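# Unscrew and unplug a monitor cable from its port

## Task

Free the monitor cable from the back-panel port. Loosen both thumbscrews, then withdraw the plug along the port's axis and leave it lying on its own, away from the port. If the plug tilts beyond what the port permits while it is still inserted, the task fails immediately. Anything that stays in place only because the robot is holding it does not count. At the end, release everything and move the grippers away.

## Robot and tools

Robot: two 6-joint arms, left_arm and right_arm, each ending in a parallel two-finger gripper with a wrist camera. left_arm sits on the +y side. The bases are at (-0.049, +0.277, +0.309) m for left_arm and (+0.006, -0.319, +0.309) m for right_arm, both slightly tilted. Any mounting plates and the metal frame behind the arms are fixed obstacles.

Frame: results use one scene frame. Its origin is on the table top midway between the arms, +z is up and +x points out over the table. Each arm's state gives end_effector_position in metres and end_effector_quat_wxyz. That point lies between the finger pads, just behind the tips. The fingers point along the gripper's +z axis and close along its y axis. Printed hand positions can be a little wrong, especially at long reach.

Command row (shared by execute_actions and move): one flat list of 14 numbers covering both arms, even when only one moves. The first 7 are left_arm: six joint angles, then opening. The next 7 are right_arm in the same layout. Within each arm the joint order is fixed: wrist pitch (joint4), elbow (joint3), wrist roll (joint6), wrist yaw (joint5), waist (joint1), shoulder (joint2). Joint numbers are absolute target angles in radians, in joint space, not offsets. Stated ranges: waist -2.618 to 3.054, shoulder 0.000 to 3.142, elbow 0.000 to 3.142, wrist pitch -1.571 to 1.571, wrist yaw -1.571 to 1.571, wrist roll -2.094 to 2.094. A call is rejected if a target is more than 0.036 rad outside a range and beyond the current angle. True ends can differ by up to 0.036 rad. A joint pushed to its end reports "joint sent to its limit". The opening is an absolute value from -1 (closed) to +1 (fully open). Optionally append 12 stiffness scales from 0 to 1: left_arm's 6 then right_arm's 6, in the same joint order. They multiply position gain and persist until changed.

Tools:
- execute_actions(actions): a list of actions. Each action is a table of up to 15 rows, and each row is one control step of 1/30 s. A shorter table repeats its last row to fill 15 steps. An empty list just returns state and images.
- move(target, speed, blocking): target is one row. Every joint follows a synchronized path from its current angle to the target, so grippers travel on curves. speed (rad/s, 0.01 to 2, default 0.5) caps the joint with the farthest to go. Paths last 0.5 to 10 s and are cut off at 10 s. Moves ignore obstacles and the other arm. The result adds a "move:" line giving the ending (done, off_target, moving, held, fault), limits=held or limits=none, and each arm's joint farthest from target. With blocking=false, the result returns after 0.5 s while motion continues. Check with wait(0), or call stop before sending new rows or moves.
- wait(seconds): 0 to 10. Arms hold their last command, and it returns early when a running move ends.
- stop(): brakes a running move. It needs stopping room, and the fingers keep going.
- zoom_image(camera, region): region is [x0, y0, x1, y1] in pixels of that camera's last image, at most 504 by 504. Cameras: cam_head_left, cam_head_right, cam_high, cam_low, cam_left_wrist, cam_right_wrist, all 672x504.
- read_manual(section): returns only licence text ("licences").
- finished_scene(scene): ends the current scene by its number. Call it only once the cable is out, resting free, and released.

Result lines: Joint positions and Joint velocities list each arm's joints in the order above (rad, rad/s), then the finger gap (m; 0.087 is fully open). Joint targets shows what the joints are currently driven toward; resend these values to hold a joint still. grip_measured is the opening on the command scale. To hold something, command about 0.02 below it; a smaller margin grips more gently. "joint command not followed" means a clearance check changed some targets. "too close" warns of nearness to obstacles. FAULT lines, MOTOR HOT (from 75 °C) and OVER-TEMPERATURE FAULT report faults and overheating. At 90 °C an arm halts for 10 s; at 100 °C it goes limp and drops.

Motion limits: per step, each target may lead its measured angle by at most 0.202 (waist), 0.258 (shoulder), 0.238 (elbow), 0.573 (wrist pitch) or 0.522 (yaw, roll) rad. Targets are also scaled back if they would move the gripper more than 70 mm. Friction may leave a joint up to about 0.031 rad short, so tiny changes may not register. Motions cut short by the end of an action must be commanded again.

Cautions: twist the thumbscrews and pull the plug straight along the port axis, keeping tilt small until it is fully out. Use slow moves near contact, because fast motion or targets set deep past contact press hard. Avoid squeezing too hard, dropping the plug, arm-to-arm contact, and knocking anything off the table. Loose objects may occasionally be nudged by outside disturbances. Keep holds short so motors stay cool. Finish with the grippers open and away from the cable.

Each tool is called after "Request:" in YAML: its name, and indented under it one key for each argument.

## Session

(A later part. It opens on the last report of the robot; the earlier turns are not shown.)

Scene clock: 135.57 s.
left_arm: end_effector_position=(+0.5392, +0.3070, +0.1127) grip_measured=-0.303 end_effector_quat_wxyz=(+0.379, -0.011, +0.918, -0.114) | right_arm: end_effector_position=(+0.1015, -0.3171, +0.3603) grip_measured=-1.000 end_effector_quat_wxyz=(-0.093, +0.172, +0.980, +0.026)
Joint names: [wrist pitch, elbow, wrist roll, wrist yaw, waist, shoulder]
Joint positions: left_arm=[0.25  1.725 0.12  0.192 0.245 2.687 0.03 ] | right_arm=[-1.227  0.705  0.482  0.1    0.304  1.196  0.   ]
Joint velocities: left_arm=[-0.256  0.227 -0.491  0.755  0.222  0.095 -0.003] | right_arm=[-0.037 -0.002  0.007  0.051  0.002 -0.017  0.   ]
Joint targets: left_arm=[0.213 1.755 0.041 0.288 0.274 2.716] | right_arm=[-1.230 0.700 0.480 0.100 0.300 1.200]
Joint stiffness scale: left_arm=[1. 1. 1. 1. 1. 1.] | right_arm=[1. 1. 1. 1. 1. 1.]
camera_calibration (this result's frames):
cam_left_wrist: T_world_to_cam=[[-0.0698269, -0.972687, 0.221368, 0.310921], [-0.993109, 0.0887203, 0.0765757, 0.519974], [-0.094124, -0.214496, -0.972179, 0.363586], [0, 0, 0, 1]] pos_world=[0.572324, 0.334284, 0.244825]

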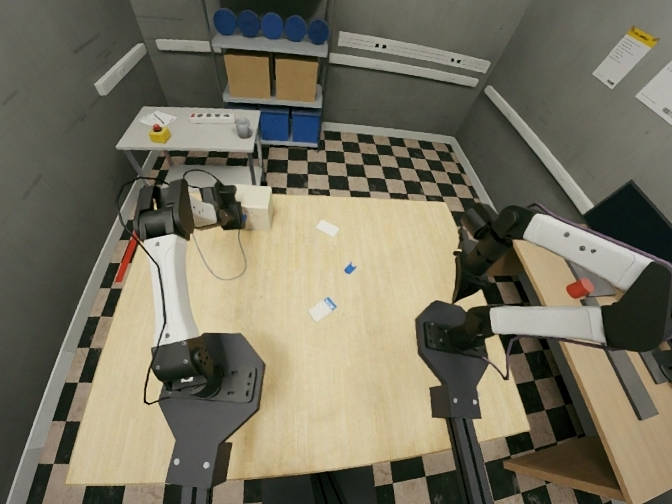

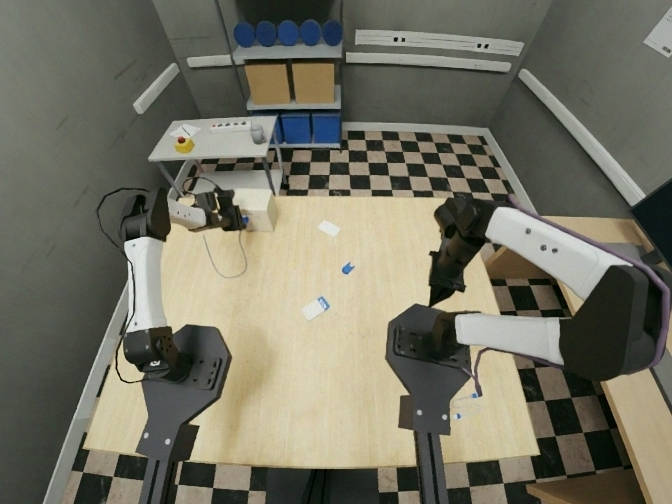

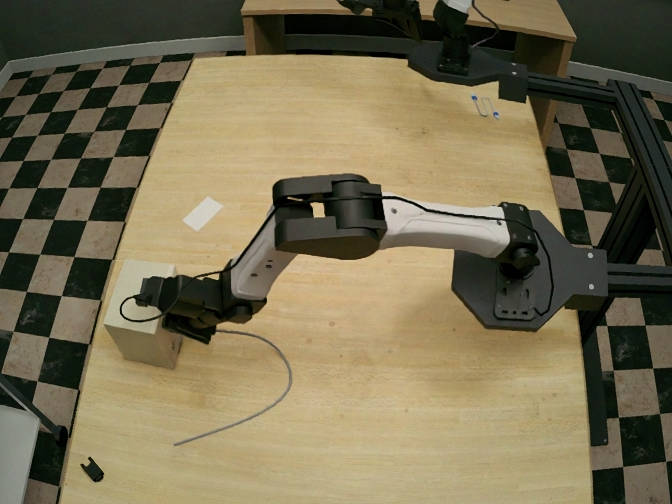

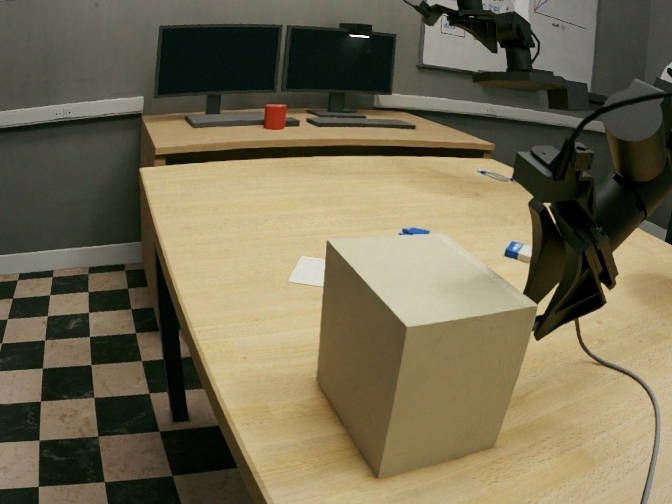

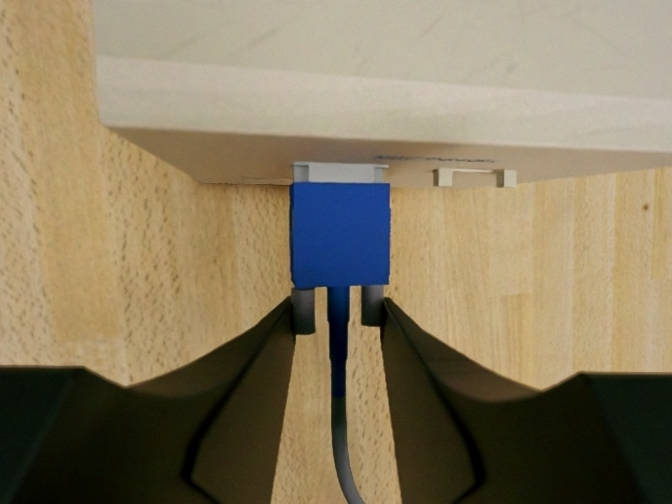

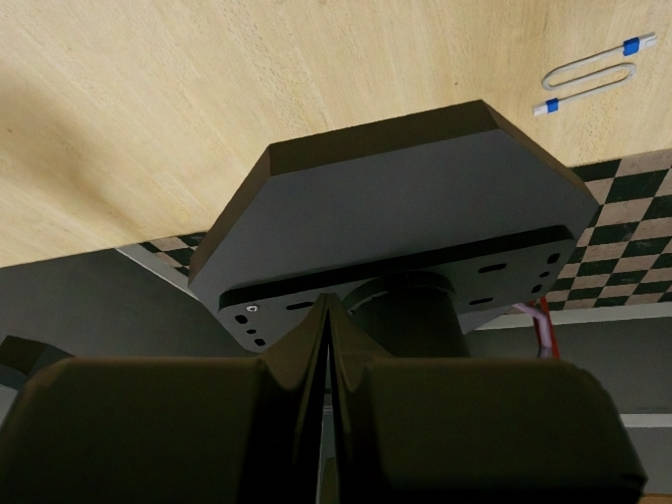

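Return, two more strokes, return.

Request:
execute_actions:
  actions:
    - [[0.213,1.755,0.041,0.288,0.274,2.716,0.15,-1.23,0.7,0.48,0.1,0.3,1.2,-1],[0.213,1.755,0.041,0.288,0.274,2.716,0.15,-1.23,0.7,0.48,0.1,0.3,1.2,-1],[0.213,1.755,0.041,0.288,0.274,2.716,0.15,-1.23,0.7,0.48,0.1,0.3,1.2,-1],[0.25,1.707,0.093,0.205,0.262,2.683,0.15,-1.23,0.7,0.48,0.1,0.3,1.2,-1],[0.263,1.692,0.119,0.157,0.247,2.676,0.15,-1.23,0.7,0.48,0.1,0.3,1.2,-1],[0.278,1.68,0.146,0.109,0.231,2.672,0.15,-1.23,0.7,0.48,0.1,0.3,1.2,-1],[0.293,1.669,0.174,0.062,0.216,2.669,0.15,-1.23,0.7,0.48,0.1,0.3,1.2,-1],[0.31,1.659,0.202,0.014,0.201,2.67,0.15,-1.23,0.7,0.48,0.1,0.3,1.2,-1],[0.327,1.651,0.231,-0.033,0.186,2.68,0.15,-1.23,0.7,0.48,0.1,0.3,1.2,-1],[0.345,1.644,0.26,-0.08,0.171,2.694,0.15,-1.23,0.7,0.48,0.1,0.3,1.2,-1],[0.364,1.639,0.29,-0.127,0.156,2.698,0.15,-1.23,0.7,0.48,0.1,0.3,1.2,-1],[0.384,1.635,0.321,-0.173,0.141,2.704,0.15,-1.23,0.7,0.48,0.1,0.3,1.2,-1],[0.405,1.63,0.352,-0.219,0.127,2.711,0.15,-1.23,0.7,0.48,0.1,0.3,1.2,-1],[0.427,1.63,0.384,-0.265,0.112,2.721,0.15,-1.23,0.7,0.48,0.1,0.3,1.2,-1],[0.45,1.63,0.416,-0.311,0.098,2.731,0.15,-1.23,0.7,0.48,0.1,0.3,1.2,-1]]
    - [[0.45,1.63,0.416,-0.311,0.083,2.731,0.0,-1.23,0.7,0.48,0.1,0.3,1.2,-1]]
    - [[0.45,1.65,0.416,-0.311,0.088,2.72,-0.2,-1.23,0.7,0.48,0.1,0.3,1.2,-1],[0.45,1.65,0.416,-0.311,0.088,2.72,-0.24,-1.23,0.7,0.48,0.1,0.3,1.2,-1],[0.45,1.66,0.416,-0.311,0.088,2.71,-0.27,-1.23,0.7,0.48,0.1,0.3,1.2,-1],[0.45,1.666,0.41,-0.3,0.088,2.71,-0.3,-1.23,0.7,0.48,0.1,0.3,1.2,-1],[0.45,1.666,0.41,-0.3,0.088,2.71,-0.34,-1.23,0.7,0.48,0.1,0.3,1.2,-1],[0.426,1.666,0.39,-0.277,0.095,2.707,-0.4,-1.23,0.7,0.48,0.1,0.3,1.2,-1],[0.414,1.666,0.374,-0.254,0.102,2.702,-0.4,-1.23,0.7,0.48,0.1,0.3,1.2,-1],[0.403,1.666,0.358,-0.231,0.110,2.697,-0.4,-1.23,0.7,0.48,0.1,0.3,1.2,-1],[0.392,1.666,0.342,-0.208,0.117,2.692,-0.4,-1.23,0.7,0.48,0.1,0.3,1.2,-1],[0.381,1.666,0.326,-0.185,0.124,2.687,-0.4,-1.23,0.7,0.48,0.1,0.3,1.2,-1],[0.37,1.667,0.31,-0.162,0.131,2.683,-0.4,-1.23,0.7,0.48,0.1,0.3,1.2,-1],[0.36,1.668,0.295,-0.139,0.139,2.68,-0.4,-1.23,0.7,0.48,0.1,0.3,1.2,-1],[0.35,1.67,0.279,-0.116,0.146,2.677,-0.4,-1.23,0.7,0.48,0.1,0.3,1.2,-1],[0.34,1.672,0.264,-0.093,0.153,2.674,-0.4,-1.23,0.7,0.48,0.1,0.3,1.2,-1],[0.33,1.674,0.249,-0.07,0.16,2.672,-0.4,-1.23,0.7,0.48,0.1,0.3,1.2,-1]]
    - [[0.321,1.677,0.234,-0.046,0.168,2.67,-0.4,-1.23,0.7,0.48,0.1,0.3,1.2,-1],[0.312,1.68,0.219,-0.023,0.175,2.67,-0.4,-1.23,0.7,0.48,0.1,0.3,1.2,-1],[0.303,1.684,0.205,0.001,0.183,2.675,-0.4,-1.23,0.7,0.48,0.1,0.3,1.2,-1],[0.294,1.688,0.19,0.024,0.19,2.68,-0.4,-1.23,0.7,0.48,0.1,0.3,1.2,-1],[0.286,1.692,0.176,0.048,0.198,2.685,-0.4,-1.23,0.7,0.48,0.1,0.3,1.2,-1],[0.277,1.697,0.162,0.072,0.205,2.69,-0.4,-1.23,0.7,0.48,0.1,0.3,1.2,-1],[0.269,1.702,0.148,0.096,0.213,2.693,-0.4,-1.23,0.7,0.48,0.1,0.3,1.2,-1],[0.261,1.707,0.134,0.12,0.22,2.694,-0.4,-1.23,0.7,0.48,0.1,0.3,1.2,-1],[0.254,1.713,0.12,0.143,0.228,2.696,-0.4,-1.23,0.7,0.48,0.1,0.3,1.2,-1],[0.246,1.719,0.106,0.167,0.235,2.698,-0.4,-1.23,0.7,0.48,0.1,0.3,1.2,-1],[0.239,1.725,0.093,0.191,0.243,2.7,-0.4,-1.23,0.7,0.48,0.1,0.3,1.2,-1],[0.232,1.732,0.08,0.215,0.251,2.703,-0.4,-1.23,0.7,0.48,0.1,0.3,1.2,-1],[0.226,1.74,0.067,0.239,0.259,2.707,-0.4,-1.23,0.7,0.48,0.1,0.3,1.2,-1],[0.219,1.747,0.054,0.263,0.266,2.711,-0.4,-1.23,0.7,0.48,0.1,0.3,1.2,-1],[0.213,1.755,0.041,0.288,0.274,2.716,-0.4,-1.23,0.7,0.48,0.1,0.3,1.2,-1]]
    - [[0.213,1.755,0.041,0.288,0.274,2.716,-0.4,-1.23,0.7,0.48,0.1,0.3,1.2,-1],[0.213,1.755,0.041,0.288,0.274,2.716,-0.4,-1.23,0.7,0.48,0.1,0.3,1.2,-1],[0.213,1.755,0.041,0.288,0.274,2.716,0.15,-1.23,0.7,0.48,0.1,0.3,1.2,-1],[0.25,1.707,0.093,0.205,0.262,2.683,0.15,-1.23,0.7,0.48,0.1,0.3,1.2,-1],[0.263,1.692,0.119,0.157,0.247,2.676,0.15,-1.23,0.7,0.48,0.1,0.3,1.2,-1],[0.278,1.68,0.146,0.109,0.231,2.672,0.15,-1.23,0.7,0.48,0.1,0.3,1.2,-1],[0.293,1.669,0.174,0.062,0.216,2.669,0.15,-1.23,0.7,0.48,0.1,0.3,1.2,-1],[0.31,1.659,0.202,0.014,0.201,2.67,0.15,-1.23,0.7,0.48,0.1,0.3,1.2,-1],[0.327,1.651,0.231,-0.033,0.186,2.68,0.15,-1.23,0.7,0.48,0.1,0.3,1.2,-1],[0.345,1.644,0.26,-0.08,0.171,2.694,0.15,-1.23,0.7,0.48,0.1,0.3,1.2,-1],[0.364,1.639,0.29,-0.127,0.156,2.698,0.15,-1.23,0.7,0.48,0.1,0.3,1.2,-1],[0.384,1.635,0.321,-0.173,0.141,2.704,0.15,-1.23,0.7,0.48,0.1,0.3,1.2,-1],[0.405,1.63,0.352,-0.219,0.127,2.711,0.15,-1.23,0.7,0.48,0.1,0.3,1.2,-1],[0.427,1.63,0.384,-0.265,0.112,2.721,0.15,-1.23,0.7,0.48,0.1,0.3,1.2,-1],[0.45,1.63,0.416,-0.311,0.098,2.731,0.15,-1.23,0.7,0.48,0.1,0.3,1.2,-1]]
    - [[0.45,1.63,0.416,-0.311,0.083,2.731,0.0,-1.23,0.7,0.48,0.1,0.3,1.2,-1]]
    - [[0.45,1.65,0.416,-0.311,0.088,2.72,-0.2,-1.23,0.7,0.48,0.1,0.3,1.2,-1],[0.45,1.65,0.416,-0.311,0.088,2.72,-0.24,-1.23,0.7,0.48,0.1,0.3,1.2,-1],[0.45,1.66,0.416,-0.311,0.088,2.71,-0.27,-1.23,0.7,0.48,0.1,0.3,1.2,-1],[0.45,1.666,0.41,-0.3,0.088,2.71,-0.3,-1.23,0.7,0.48,0.1,0.3,1.2,-1],[0.45,1.666,0.41,-0.3,0.088,2.71,-0.34,-1.23,0.7,0.48,0.1,0.3,1.2,-1],[0.426,1.666,0.39,-0.277,0.095,2.707,-0.4,-1.23,0.7,0.48,0.1,0.3,1.2,-1],[0.414,1.666,0.374,-0.254,0.102,2.702,-0.4,-1.23,0.7,0.48,0.1,0.3,1.2,-1],[0.403,1.666,0.358,-0.231,0.110,2.697,-0.4,-1.23,0.7,0.48,0.1,0.3,1.2,-1],[0.392,1.666,0.342,-0.208,0.117,2.692,-0.4,-1.23,0.7,0.48,0.1,0.3,1.2,-1],[0.381,1.666,0.326,-0.185,0.124,2.687,-0.4,-1.23,0.7,0.48,0.1,0.3,1.2,-1],[0.37,1.667,0.31,-0.162,0.131,2.683,-0.4,-1.23,0.7,0.48,0.1,0.3,1.2,-1],[0.36,1.668,0.295,-0.139,0.139,2.68,-0.4,-1.23,0.7,0.48,0.1,0.3,1.2,-1],[0.35,1.67,0.279,-0.116,0.146,2.677,-0.4,-1.23,0.7,0.48,0.1,0.3,1.2,-1],[0.34,1.672,0.264,-0.093,0.153,2.674,-0.4,-1.23,0.7,0.48,0.1,0.3,1.2,-1],[0.33,1.674,0.249,-0.07,0.16,2.672,-0.4,-1.23,0.7,0.48,0.1,0.3,1.2,-1]]
    - [[0.321,1.677,0.234,-0.046,0.168,2.67,-0.4,-1.23,0.7,0.48,0.1,0.3,1.2,-1],[0.312,1.68,0.219,-0.023,0.175,2.67,-0.4,-1.23,0.7,0.48,0.1,0.3,1.2,-1],[0.303,1.684,0.205,0.001,0.183,2.675,-0.4,-1.23,0.7,0.48,0.1,0.3,1.2,-1],[0.294,1.688,0.19,0.024,0.19,2.68,-0.4,-1.23,0.7,0.48,0.1,0.3,1.2,-1],[0.286,1.692,0.176,0.048,0.198,2.685,-0.4,-1.23,0.7,0.48,0.1,0.3,1.2,-1],[0.277,1.697,0.162,0.072,0.205,2.69,-0.4,-1.23,0.7,0.48,0.1,0.3,1.2,-1],[0.269,1.702,0.148,0.096,0.213,2.693,-0.4,-1.23,0.7,0.48,0.1,0.3,1.2,-1],[0.261,1.707,0.134,0.12,0.22,2.694,-0.4,-1.23,0.7,0.48,0.1,0.3,1.2,-1],[0.254,1.713,0.12,0.143,0.228,2.696,-0.4,-1.23,0.7,0.48,0.1,0.3,1.2,-1],[0.246,1.719,0.106,0.167,0.235,2.698,-0.4,-1.23,0.7,0.48,0.1,0.3,1.2,-1],[0.239,1.725,0.093,0.191,0.243,2.7,-0.4,-1.23,0.7,0.48,0.1,0.3,1.2,-1],[0.232,1.732,0.08,0.215,0.251,2.703,-0.4,-1.23,0.7,0.48,0.1,0.3,1.2,-1],[0.226,1.74,0.067,0.239,0.259,2.707,-0.4,-1.23,0.7,0.48,0.1,0.3,1.2,-1],[0.219,1.747,0.054,0.263,0.266,2.711,-0.4,-1.23,0.7,0.48,0.1,0.3,1.2,-1],[0.213,1.755,0.041,0.288,0.274,2.716,-0.4,-1.23,0.7,0.48,0.1,0.3,1.2,-1]]
    - [[0.213,1.755,0.041,0.288,0.274,2.716,-0.4,-1.23,0.7,0.48,0.1,0.3,1.2,-1],[0.213,1.755,0.041,0.288,0.274,2.716,-0.4,-1.23,0.7,0.48,0.1,0.3,1.2,-1],[0.213,1.755,0.041,0.288,0.274,2.716,0.15,-1.23,0.7,0.48,0.1,0.3,1.2,-1],[0.25,1.707,0.093,0.205,0.262,2.683,0.15,-1.23,0.7,0.48,0.1,0.3,1.2,-1],[0.263,1.692,0.119,0.157,0.247,2.676,0.15,-1.23,0.7,0.48,0.1,0.3,1.2,-1],[0.278,1.68,0.146,0.109,0.231,2.672,0.15,-1.23,0.7,0.48,0.1,0.3,1.2,-1],[0.293,1.669,0.174,0.062,0.216,2.669,0.15,-1.23,0.7,0.48,0.1,0.3,1.2,-1],[0.31,1.659,0.202,0.014,0.201,2.67,0.15,-1.23,0.7,0.48,0.1,0.3,1.2,-1],[0.327,1.651,0.231,-0.033,0.186,2.68,0.15,-1.23,0.7,0.48,0.1,0.3,1.2,-1],[0.345,1.644,0.26,-0.08,0.171,2.694,0.15,-1.23,0.7,0.48,0.1,0.3,1.2,-1],[0.364,1.639,0.29,-0.127,0.156,2.698,0.15,-1.23,0.7,0.48,0.1,0.3,1.2,-1],[0.384,1.635,0.321,-0.173,0.141,2.704,0.15,-1.23,0.7,0.48,0.1,0.3,1.2,-1],[0.405,1.63,0.352,-0.219,0.127,2.711,0.15,-1.23,0.7,0.48,0.1,0.3,1.2,-1],[0.427,1.63,0.384,-0.265,0.112,2.721,0.15,-1.23,0.7,0.48,0.1,0.3,1.2,-1],[0.45,1.63,0.416,-0.311,0.098,2.731,0.15,-1.23,0.7,0.48,0.1,0.3,1.2,-1]]
    - [[0.45,1.63,0.416,-0.311,0.083,2.731,0.0,-1.23,0.7,0.48,0.1,0.3,1.2,-1]]

Request:
zoom_image:
  camera: "cam_left_wrist"
  region: [260, 150, 410, 340]

Scene clock: 145.30 s.
left_arm: end_effector_position=(+0.5376, +0.3071, +0.1123) grip_measured=+0.000 end_effector_quat_wxyz=(+0.384, +0.089, +0.910, +0.132) | right_arm: end_effector_position=(+0.1015, -0.3171, +0.3603) grip_measured=-1.000 end_effector_quat_wxyz=(-0.093, +0.172, +0.980, +0.026)
Joint names: [wrist pitch, elbow, wrist roll, wrist yaw, waist, shoulder]
Joint positions: left_arm=[ 0.442  1.649  0.406 -0.295  0.088  2.712  0.044] | right_arm=[-1.227  0.705  0.482  0.1    0.304  1.196  0.   ]
Joint velocities: left_arm=[-0.022 -0.007 -0.007  0.066 -0.012  0.002 -0.   ] | right_arm=[-0.022  0.012  0.007 -0.007 -0.007 -0.017  0.   ]
Joint targets: left_arm=[0.450 1.630 0.416 -0.311 0.083 2.731] | right_arm=[-1.230 0.700 0.480 0.100 0.300 1.200]
Joint stiffness scale: left_arm=[1. 1. 1. 1. 1. 1.] | right_arm=[1. 1. 1. 1. 1. 1.]
camera_calibration (this result's frames):
cam_left_wrist: T_world_to_cam=[[-0.0646054, -0.950146, -0.305039, 0.360411], [-0.995999, 0.0424807, 0.0786261, 0.533927], [-0.061748, 0.308898, -0.949089, 0.182305], [0, 0, 0, 1]] pos_world=[0.566332, 0.263447, 0.240982]

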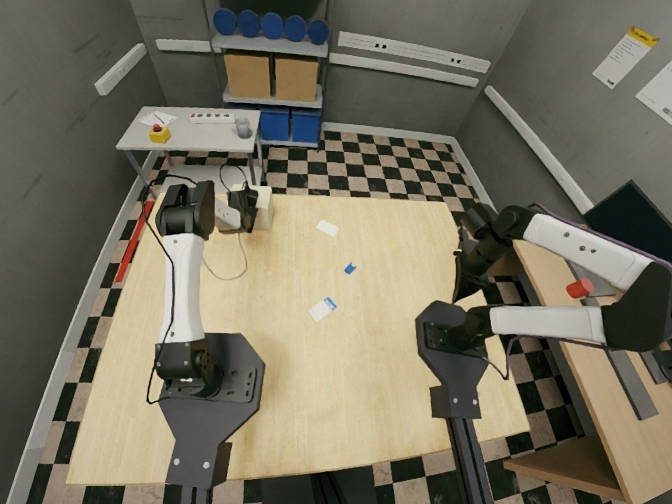

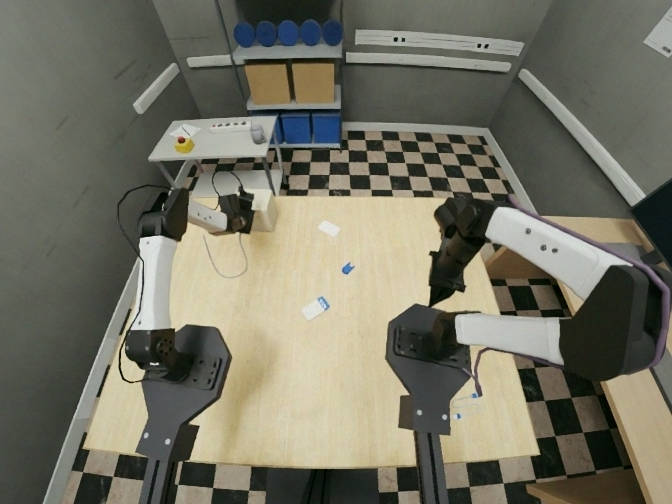

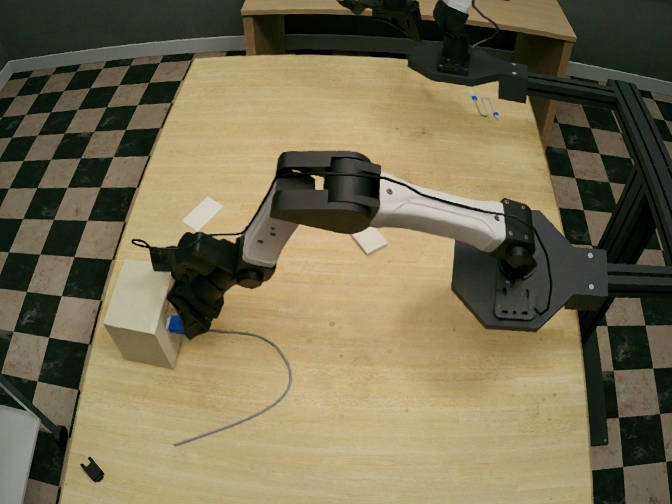

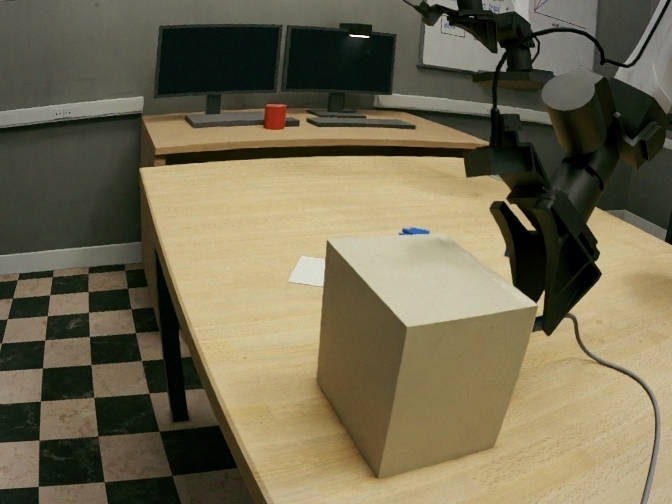

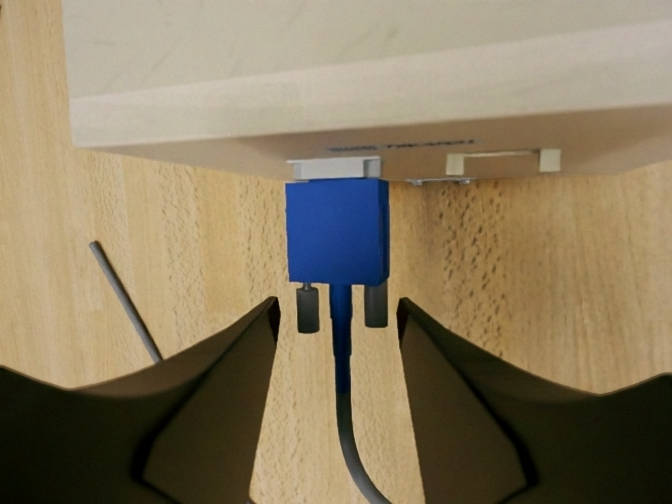

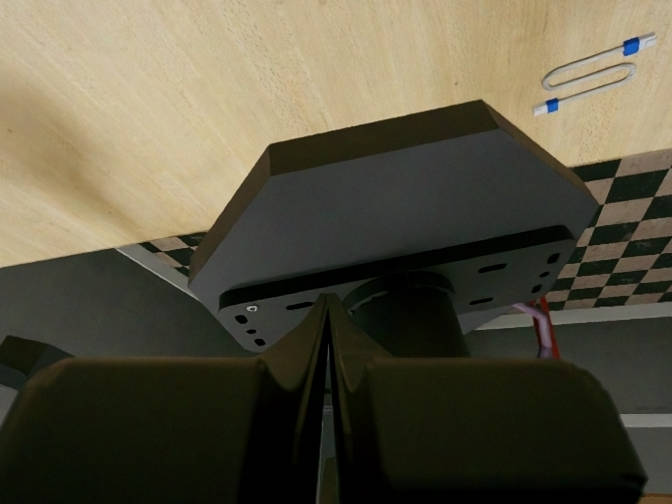

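Region (260, 150, 410, 340) of cam_left_wrist's 672x504 image, scaled by 2.653, with more detail than that image has; it fills the left 398 columns of this view, and the rest is white.

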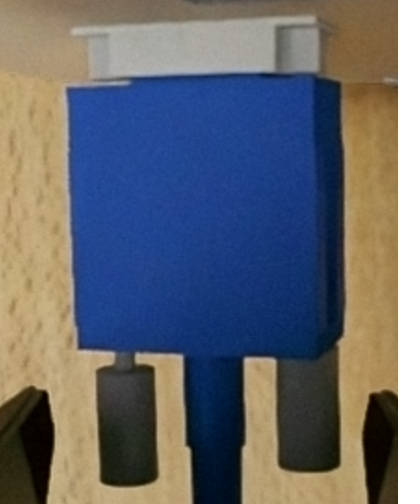

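Request:
move:
  target: [0.40,1.62,0.40,-0.31,0.07,2.655,0.1,-1.23,0.7,0.48,0.1,0.3,1.2,-1]
  speed: 0.15

Request:
move:
  target: [0.679,1.76,0.747,-0.73,-0.084,2.888,-0.74,-1.23,0.7,0.48,0.1,0.3,1.2,-1]
  speed: 0.4

Request:
execute_actions:
  actions:
    - [[0.679,1.76,0.747,-0.71,-0.066,2.888,-0.74,-1.23,0.7,0.48,0.1,0.3,1.2,-1]]
    - [[0.68,1.761,0.748,-0.708,-0.064,2.893,-0.74,-1.23,0.7,0.48,0.1,0.3,1.2,-1],[0.681,1.762,0.749,-0.706,-0.062,2.895,-0.74,-1.23,0.7,0.48,0.1,0.3,1.2,-1],[0.682,1.763,0.75,-0.704,-0.06,2.897,-0.74,-1.23,0.7,0.48,0.1,0.3,1.2,-1],[0.683,1.764,0.751,-0.702,-0.058,2.899,-0.74,-1.23,0.7,0.48,0.1,0.3,1.2,-1],[0.684,1.765,0.752,-0.7,-0.056,2.901,-0.74,-1.23,0.7,0.48,0.1,0.3,1.2,-1],[0.685,1.766,0.753,-0.698,-0.055,2.903,-0.74,-1.23,0.7,0.48,0.1,0.3,1.2,-1]]
    - [[0.686,1.767,0.754,-0.696,-0.053,2.905,-0.76,-1.23,0.7,0.48,0.1,0.3,1.2,-1],[0.687,1.767,0.755,-0.694,-0.051,2.907,-0.76,-1.23,0.7,0.48,0.1,0.3,1.2,-1],[0.688,1.768,0.756,-0.692,-0.049,2.909,-0.76,-1.23,0.7,0.48,0.1,0.3,1.2,-1],[0.689,1.768,0.757,-0.69,-0.047,2.911,-0.76,-1.23,0.7,0.48,0.1,0.3,1.2,-1],[0.69,1.769,0.758,-0.688,-0.045,2.913,-0.76,-1.23,0.7,0.48,0.1,0.3,1.2,-1],[0.692,1.769,0.76,-0.687,-0.043,2.915,-0.76,-1.23,0.7,0.48,0.1,0.3,1.2,-1]]

Request:
zoom_image:
  camera: "cam_left_wrist"
  region: [260, 160, 400, 340]

Scene clock: 147.60 s.
left_arm: end_effector_position=(+0.5452, +0.3043, +0.1357) grip_measured=+0.100 end_effector_quat_wxyz=(+0.394, +0.090, +0.905, +0.132) | right_arm: end_effector_position=(+0.1015, -0.3171, +0.3603) grip_measured=-1.000 end_effector_quat_wxyz=(-0.093, +0.172, +0.980, +0.026)
Joint names: [wrist pitch, elbow, wrist roll, wrist yaw, waist, shoulder]
Joint positions: left_arm=[ 0.42   1.639  0.405 -0.3    0.076  2.66   0.048] | right_arm=[-1.227  0.705  0.482  0.1    0.304  1.196  0.   ]
Joint velocities: left_arm=[ 0.022  0.007  0.051 -0.066 -0.022 -0.007  0.   ] | right_arm=[-0.051 -0.002 -0.022  0.037 -0.007  0.012  0.   ]
Joint targets: left_arm=[0.400 1.620 0.400 -0.310 0.070 2.655] | right_arm=[-1.230 0.700 0.480 0.100 0.300 1.200]
Joint stiffness scale: left_arm=[1. 1. 1. 1. 1. 1.] | right_arm=[1. 1. 1. 1. 1. 1.]
move: done; limits=none; left_arm: farthest joint: the wrist pitch, 0.020 radians from its target (0.044 radians at the start); right_arm: farthest joint: the elbow, 0.005 radians from its target (0.005 radians at the start)
camera_calibration (this result's frames):
cam_left_wrist: T_world_to_cam=[[-0.062835, -0.949676, -0.306866, 0.364476], [-0.997212, 0.047339, 0.0576899, 0.541786], [-0.0402601, 0.309635, -0.950003, 0.194064], [0, 0, 0, 1]] pos_world=[0.57099, 0.260398, 0.264951]

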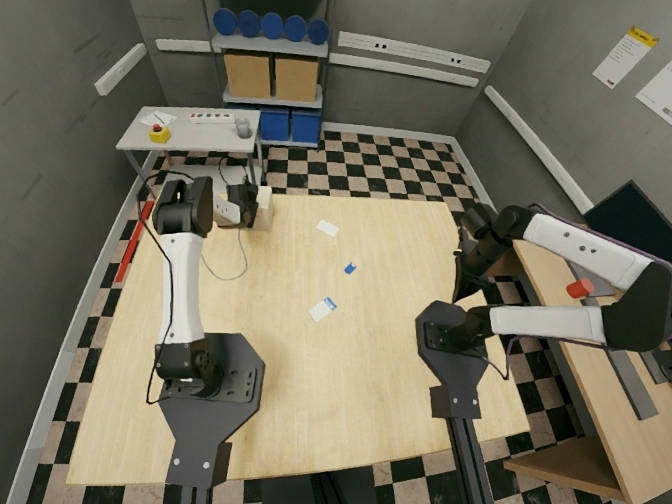

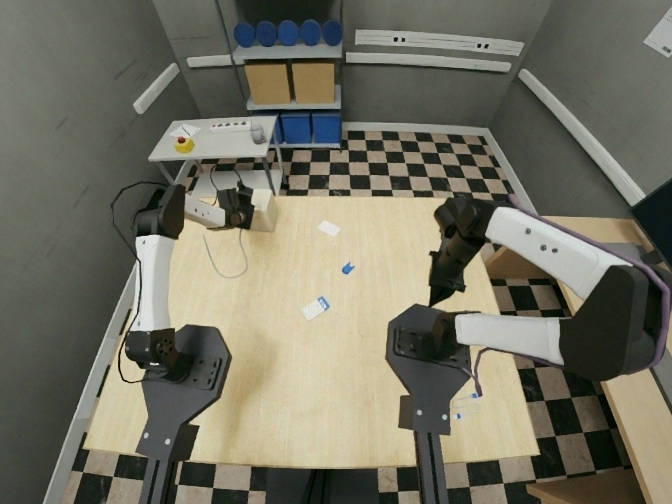

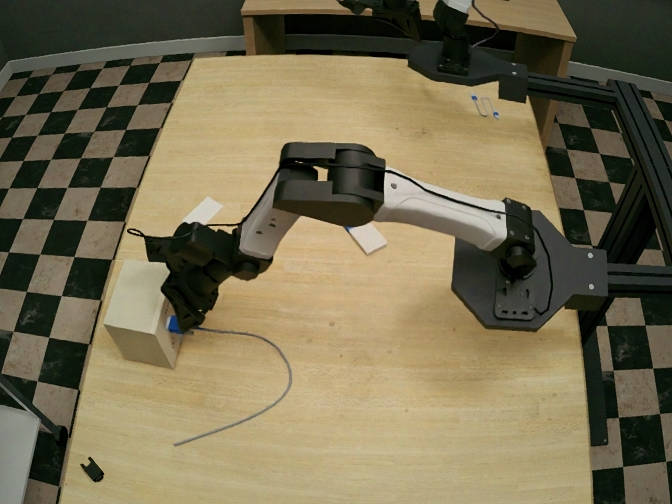

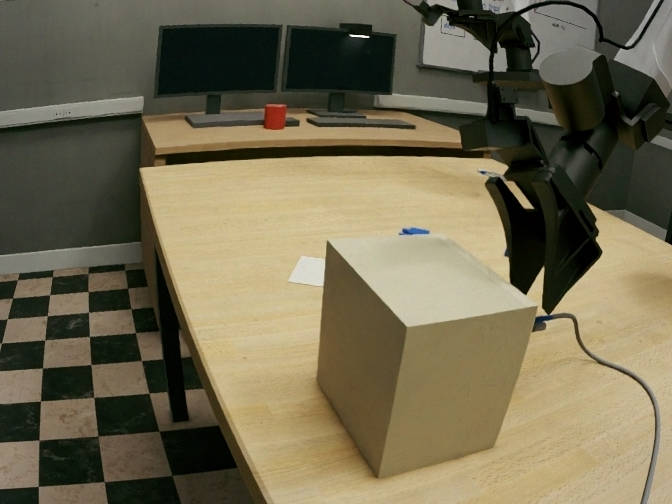

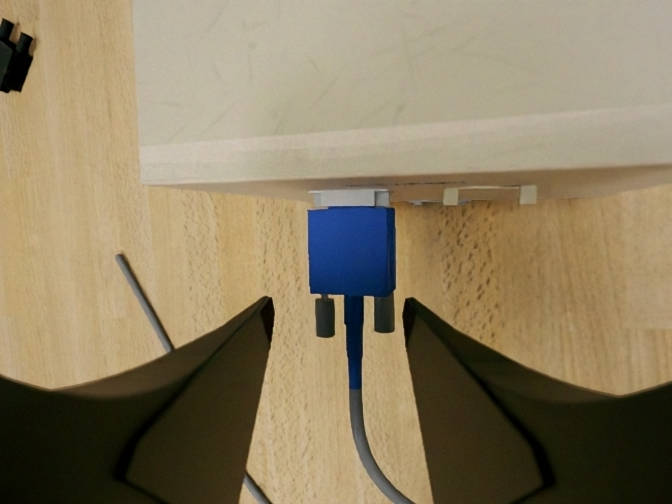

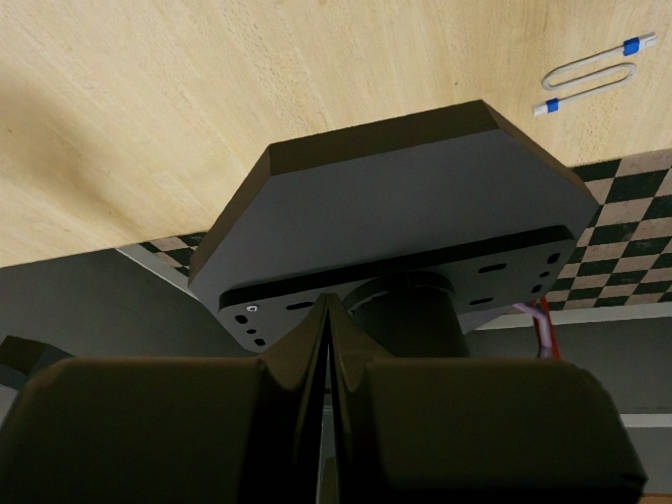

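Scene clock: 149.43 s.
left_arm: end_effector_position=(+0.5383, +0.2763, +0.1246) grip_measured=-0.740 end_effector_quat_wxyz=(+0.369, +0.172, +0.848, +0.340) | right_arm: end_effector_position=(+0.1015, -0.3171, +0.3603) grip_measured=-1.000 end_effector_quat_wxyz=(-0.093, +0.172, +0.980, +0.026)
Joint names: [wrist pitch, elbow, wrist roll, wrist yaw, waist, shoulder]
Joint positions: left_arm=[ 0.673  1.743  0.74  -0.718 -0.084  2.875  0.011] | right_arm=[-1.227  0.705  0.482  0.1    0.304  1.196  0.   ]
Joint velocities: left_arm=[ 0.022 -0.002 -0.022  0.022 -0.002  0.007 -0.   ] | right_arm=[0.051 0.012 0.066 0.066 0.007 0.002 0.   ]
Joint targets: left_arm=[0.679 1.760 0.747 -0.730 -0.084 2.888] | right_arm=[-1.230 0.700 0.480 0.100 0.300 1.200]
Joint stiffness scale: left_arm=[1. 1. 1. 1. 1. 1.] | right_arm=[1. 1. 1. 1. 1. 1.]
move: done; limits=none; left_arm: farthest joint: the elbow, 0.017 radians from its target (0.121 radians at the start); right_arm: farthest joint: the elbow, 0.005 radians from its target (0.005 radians at the start)
camera_calibration (this result's frames):
cam_left_wrist: T_world_to_cam=[[-0.0444894, -0.711178, -0.701602, 0.307487], [-0.99851, 0.00944568, 0.0537421, 0.548533], [-0.0315931, 0.702948, -0.710539, 0.0487821], [0, 0, 0, 1]] pos_world=[0.562937, 0.179206, 0.220916]

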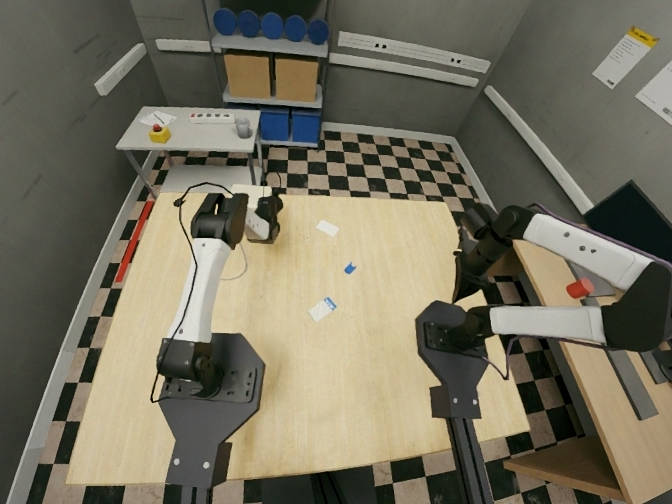

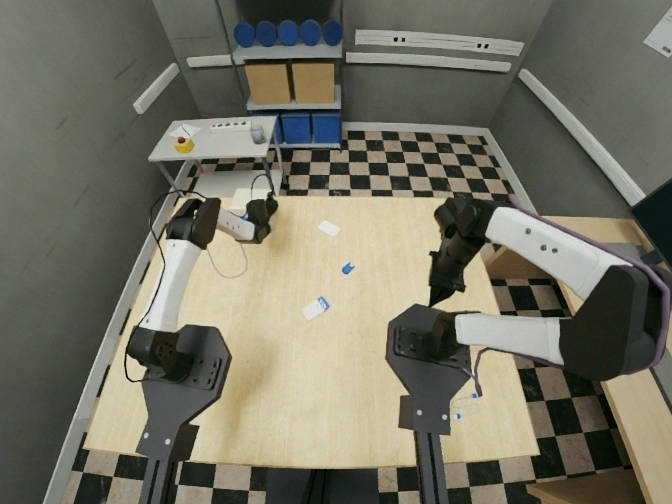

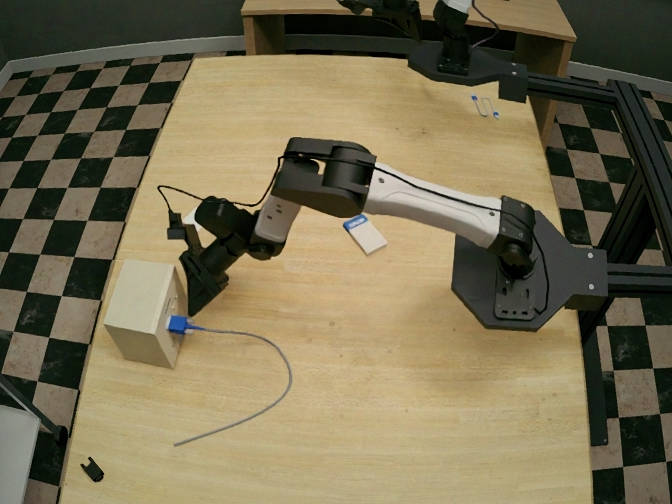

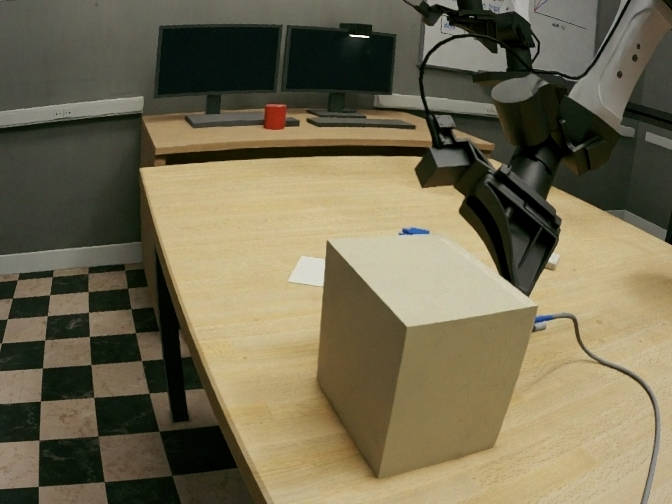

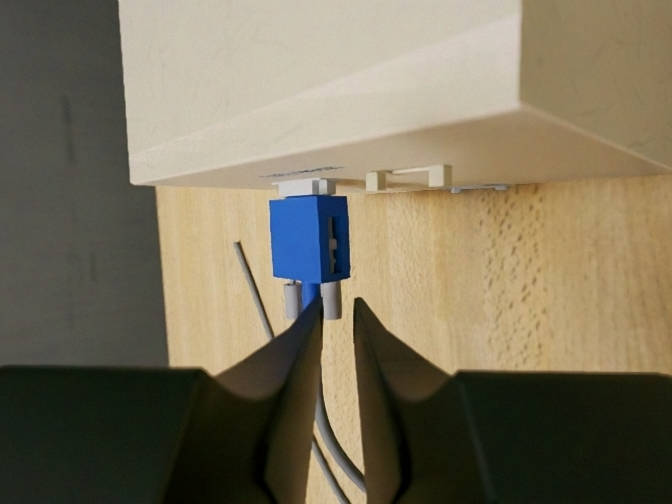

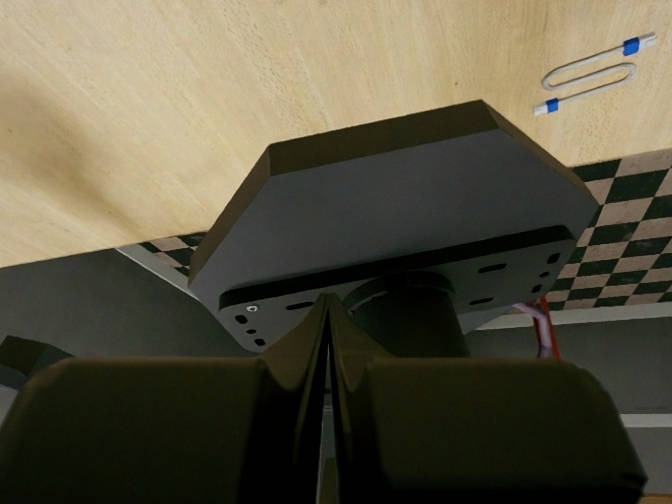

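Scene clock: 150.93 s.
left_arm: end_effector_position=(+0.5388, +0.2896, +0.1157) grip_measured=-0.760 end_effector_quat_wxyz=(+0.368, +0.171, +0.848, +0.340) | right_arm: end_effector_position=(+0.1015, -0.3171, +0.3603) grip_measured=-1.000 end_effector_quat_wxyz=(-0.093, +0.172, +0.980, +0.026)
Joint names: [wrist pitch, elbow, wrist roll, wrist yaw, waist, shoulder]
Joint positions: left_arm=[ 0.691  1.751  0.753 -0.696 -0.055  2.894  0.011] | right_arm=[-1.227  0.705  0.482  0.1    0.304  1.196  0.   ]
Joint velocities: left_arm=[-0.051 -0.007 -0.007  0.022 -0.002  0.017 -0.001] | right_arm=[-0.007  0.007 -0.051  0.051 -0.017  0.017  0.   ]
Joint targets: left_arm=[0.692 1.769 0.760 -0.687 -0.043 2.915] | right_arm=[-1.230 0.700 0.480 0.100 0.300 1.200]
Joint stiffness scale: left_arm=[1. 1. 1. 1. 1. 1.] | right_arm=[1. 1. 1. 1. 1. 1.]
camera_calibration (this result's frames):
cam_left_wrist: T_world_to_cam=[[-0.0431459, -0.711614, -0.701245, 0.310139], [-0.998435, 0.00572334, 0.0556233, 0.550265], [-0.0355689, 0.702547, -0.710748, 0.03536], [0, 0, 0, 1]] pos_world=[0.564043, 0.192708, 0.212008]

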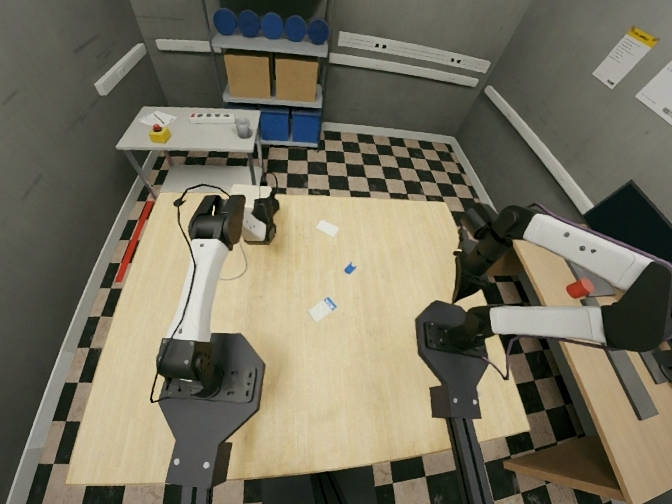

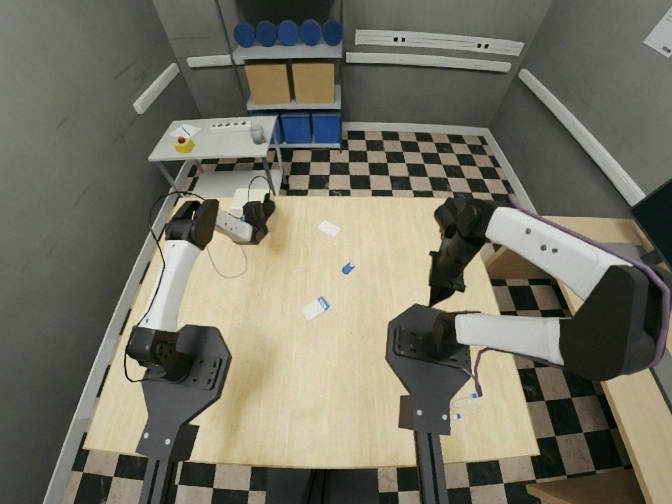

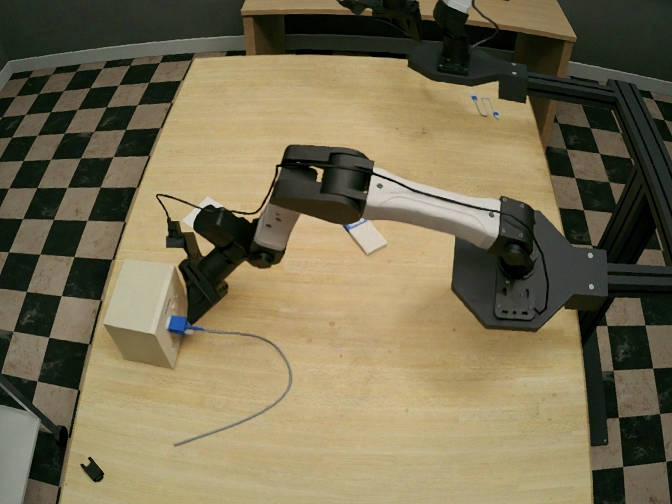

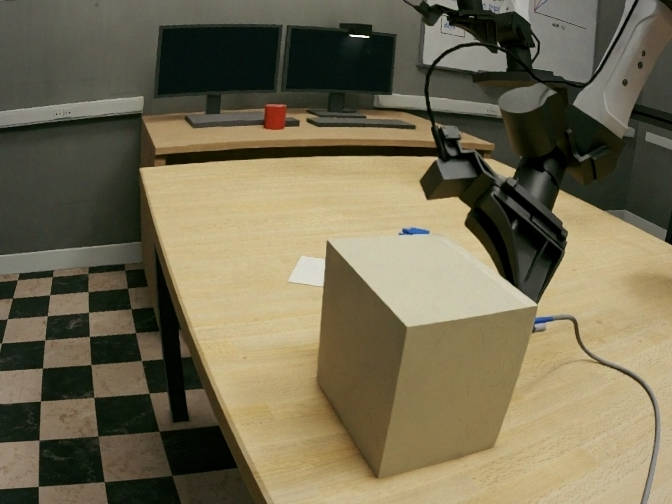

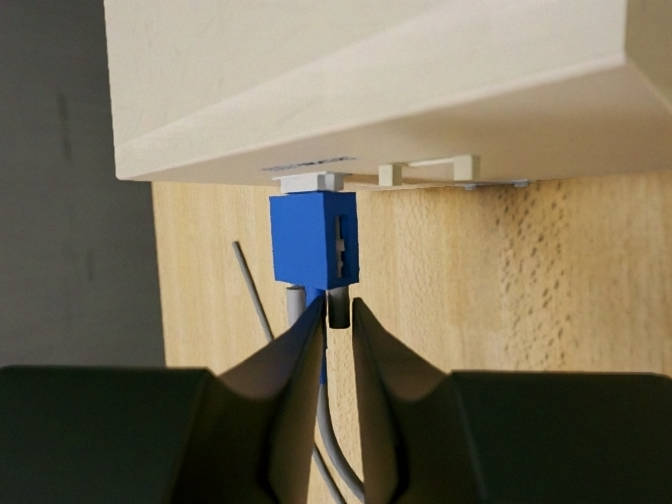

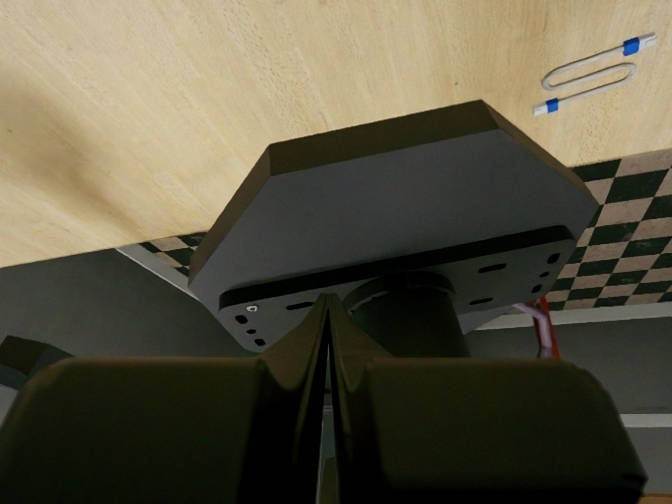

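Region (260, 160, 400, 340) of cam_left_wrist's 672x504 image, scaled by 2.800, with more detail than that image has.

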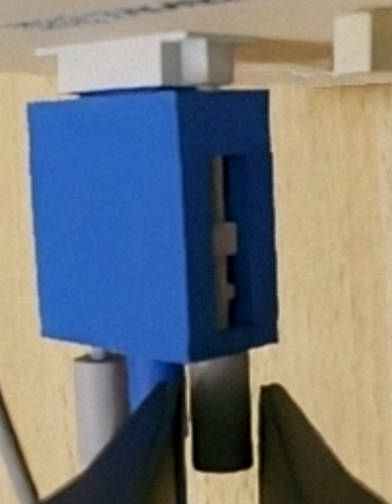

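Request:
execute_actions:
  actions: []

Scene clock: 153.47 s.
left_arm: end_effector_position=(+0.5388, +0.2897, +0.1157) grip_measured=-0.760 end_effector_quat_wxyz=(+0.368, +0.171, +0.848, +0.341) | right_arm: end_effector_position=(+0.1015, -0.3171, +0.3603) grip_measured=-1.000 end_effector_quat_wxyz=(-0.093, +0.172, +0.980, +0.026)
Joint names: [wrist pitch, elbow, wrist roll, wrist yaw, waist, shoulder]
Joint positions: left_arm=[ 0.691  1.751  0.754 -0.696 -0.055  2.894  0.011] | right_arm=[-1.227  0.705  0.482  0.1    0.304  1.196  0.   ]
Joint velocities: left_arm=[ 0.007  0.007 -0.007 -0.037 -0.022 -0.022  0.   ] | right_arm=[-0.037 -0.002  0.022 -0.037 -0.007 -0.002  0.   ]
Joint targets: left_arm=[0.692 1.769 0.760 -0.687 -0.043 2.915] | right_arm=[-1.230 0.700 0.480 0.100 0.300 1.200]
Joint stiffness scale: left_arm=[1. 1. 1. 1. 1. 1.] | right_arm=[1. 1. 1. 1. 1. 1.]
camera_calibration (this result's frames):
cam_left_wrist: T_world_to_cam=[[-0.0434018, -0.711408, -0.701438, 0.310255], [-0.998425, 0.00589701, 0.0557971, 0.550189], [-0.0355581, 0.702755, -0.710543, 0.0352705], [0, 0, 0, 1]] pos_world=[0.564042, 0.192687, 0.211987]

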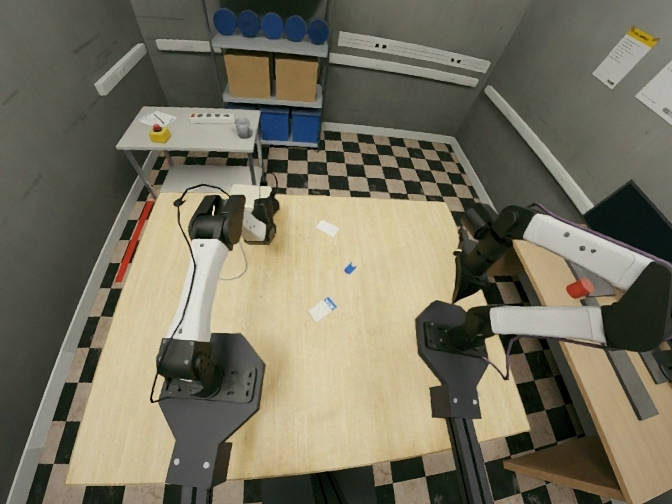

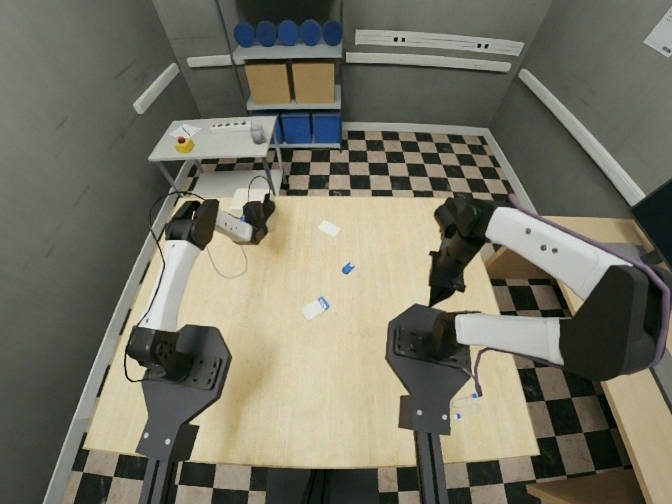

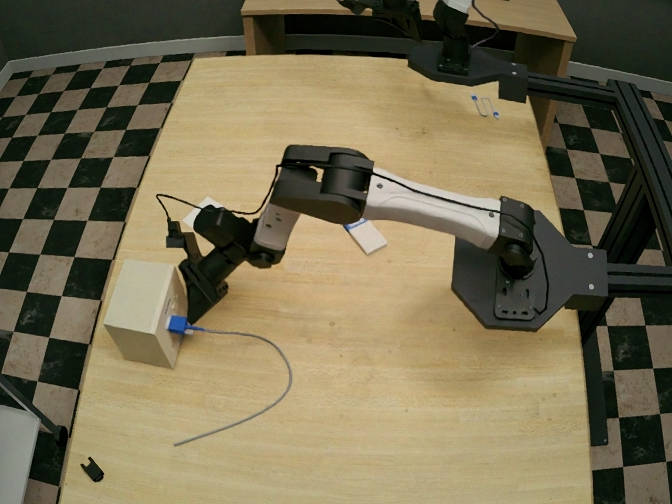

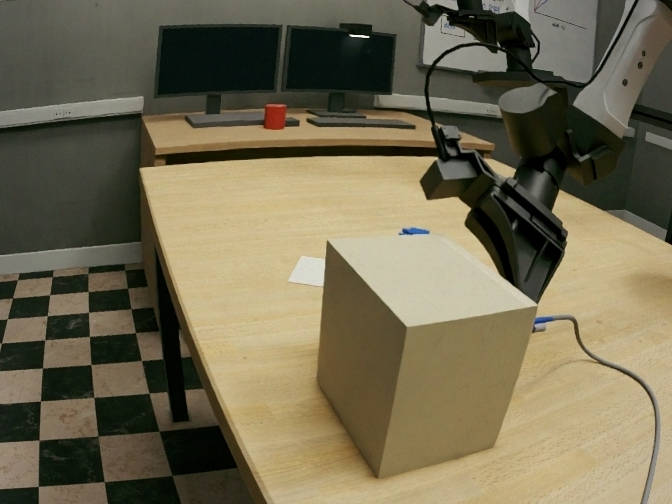

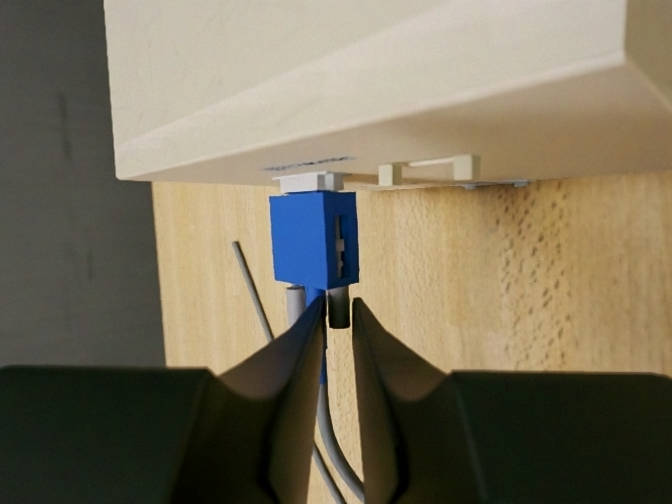

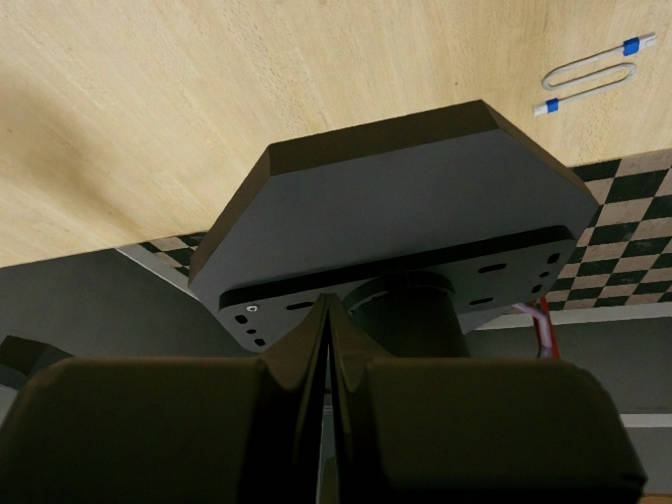

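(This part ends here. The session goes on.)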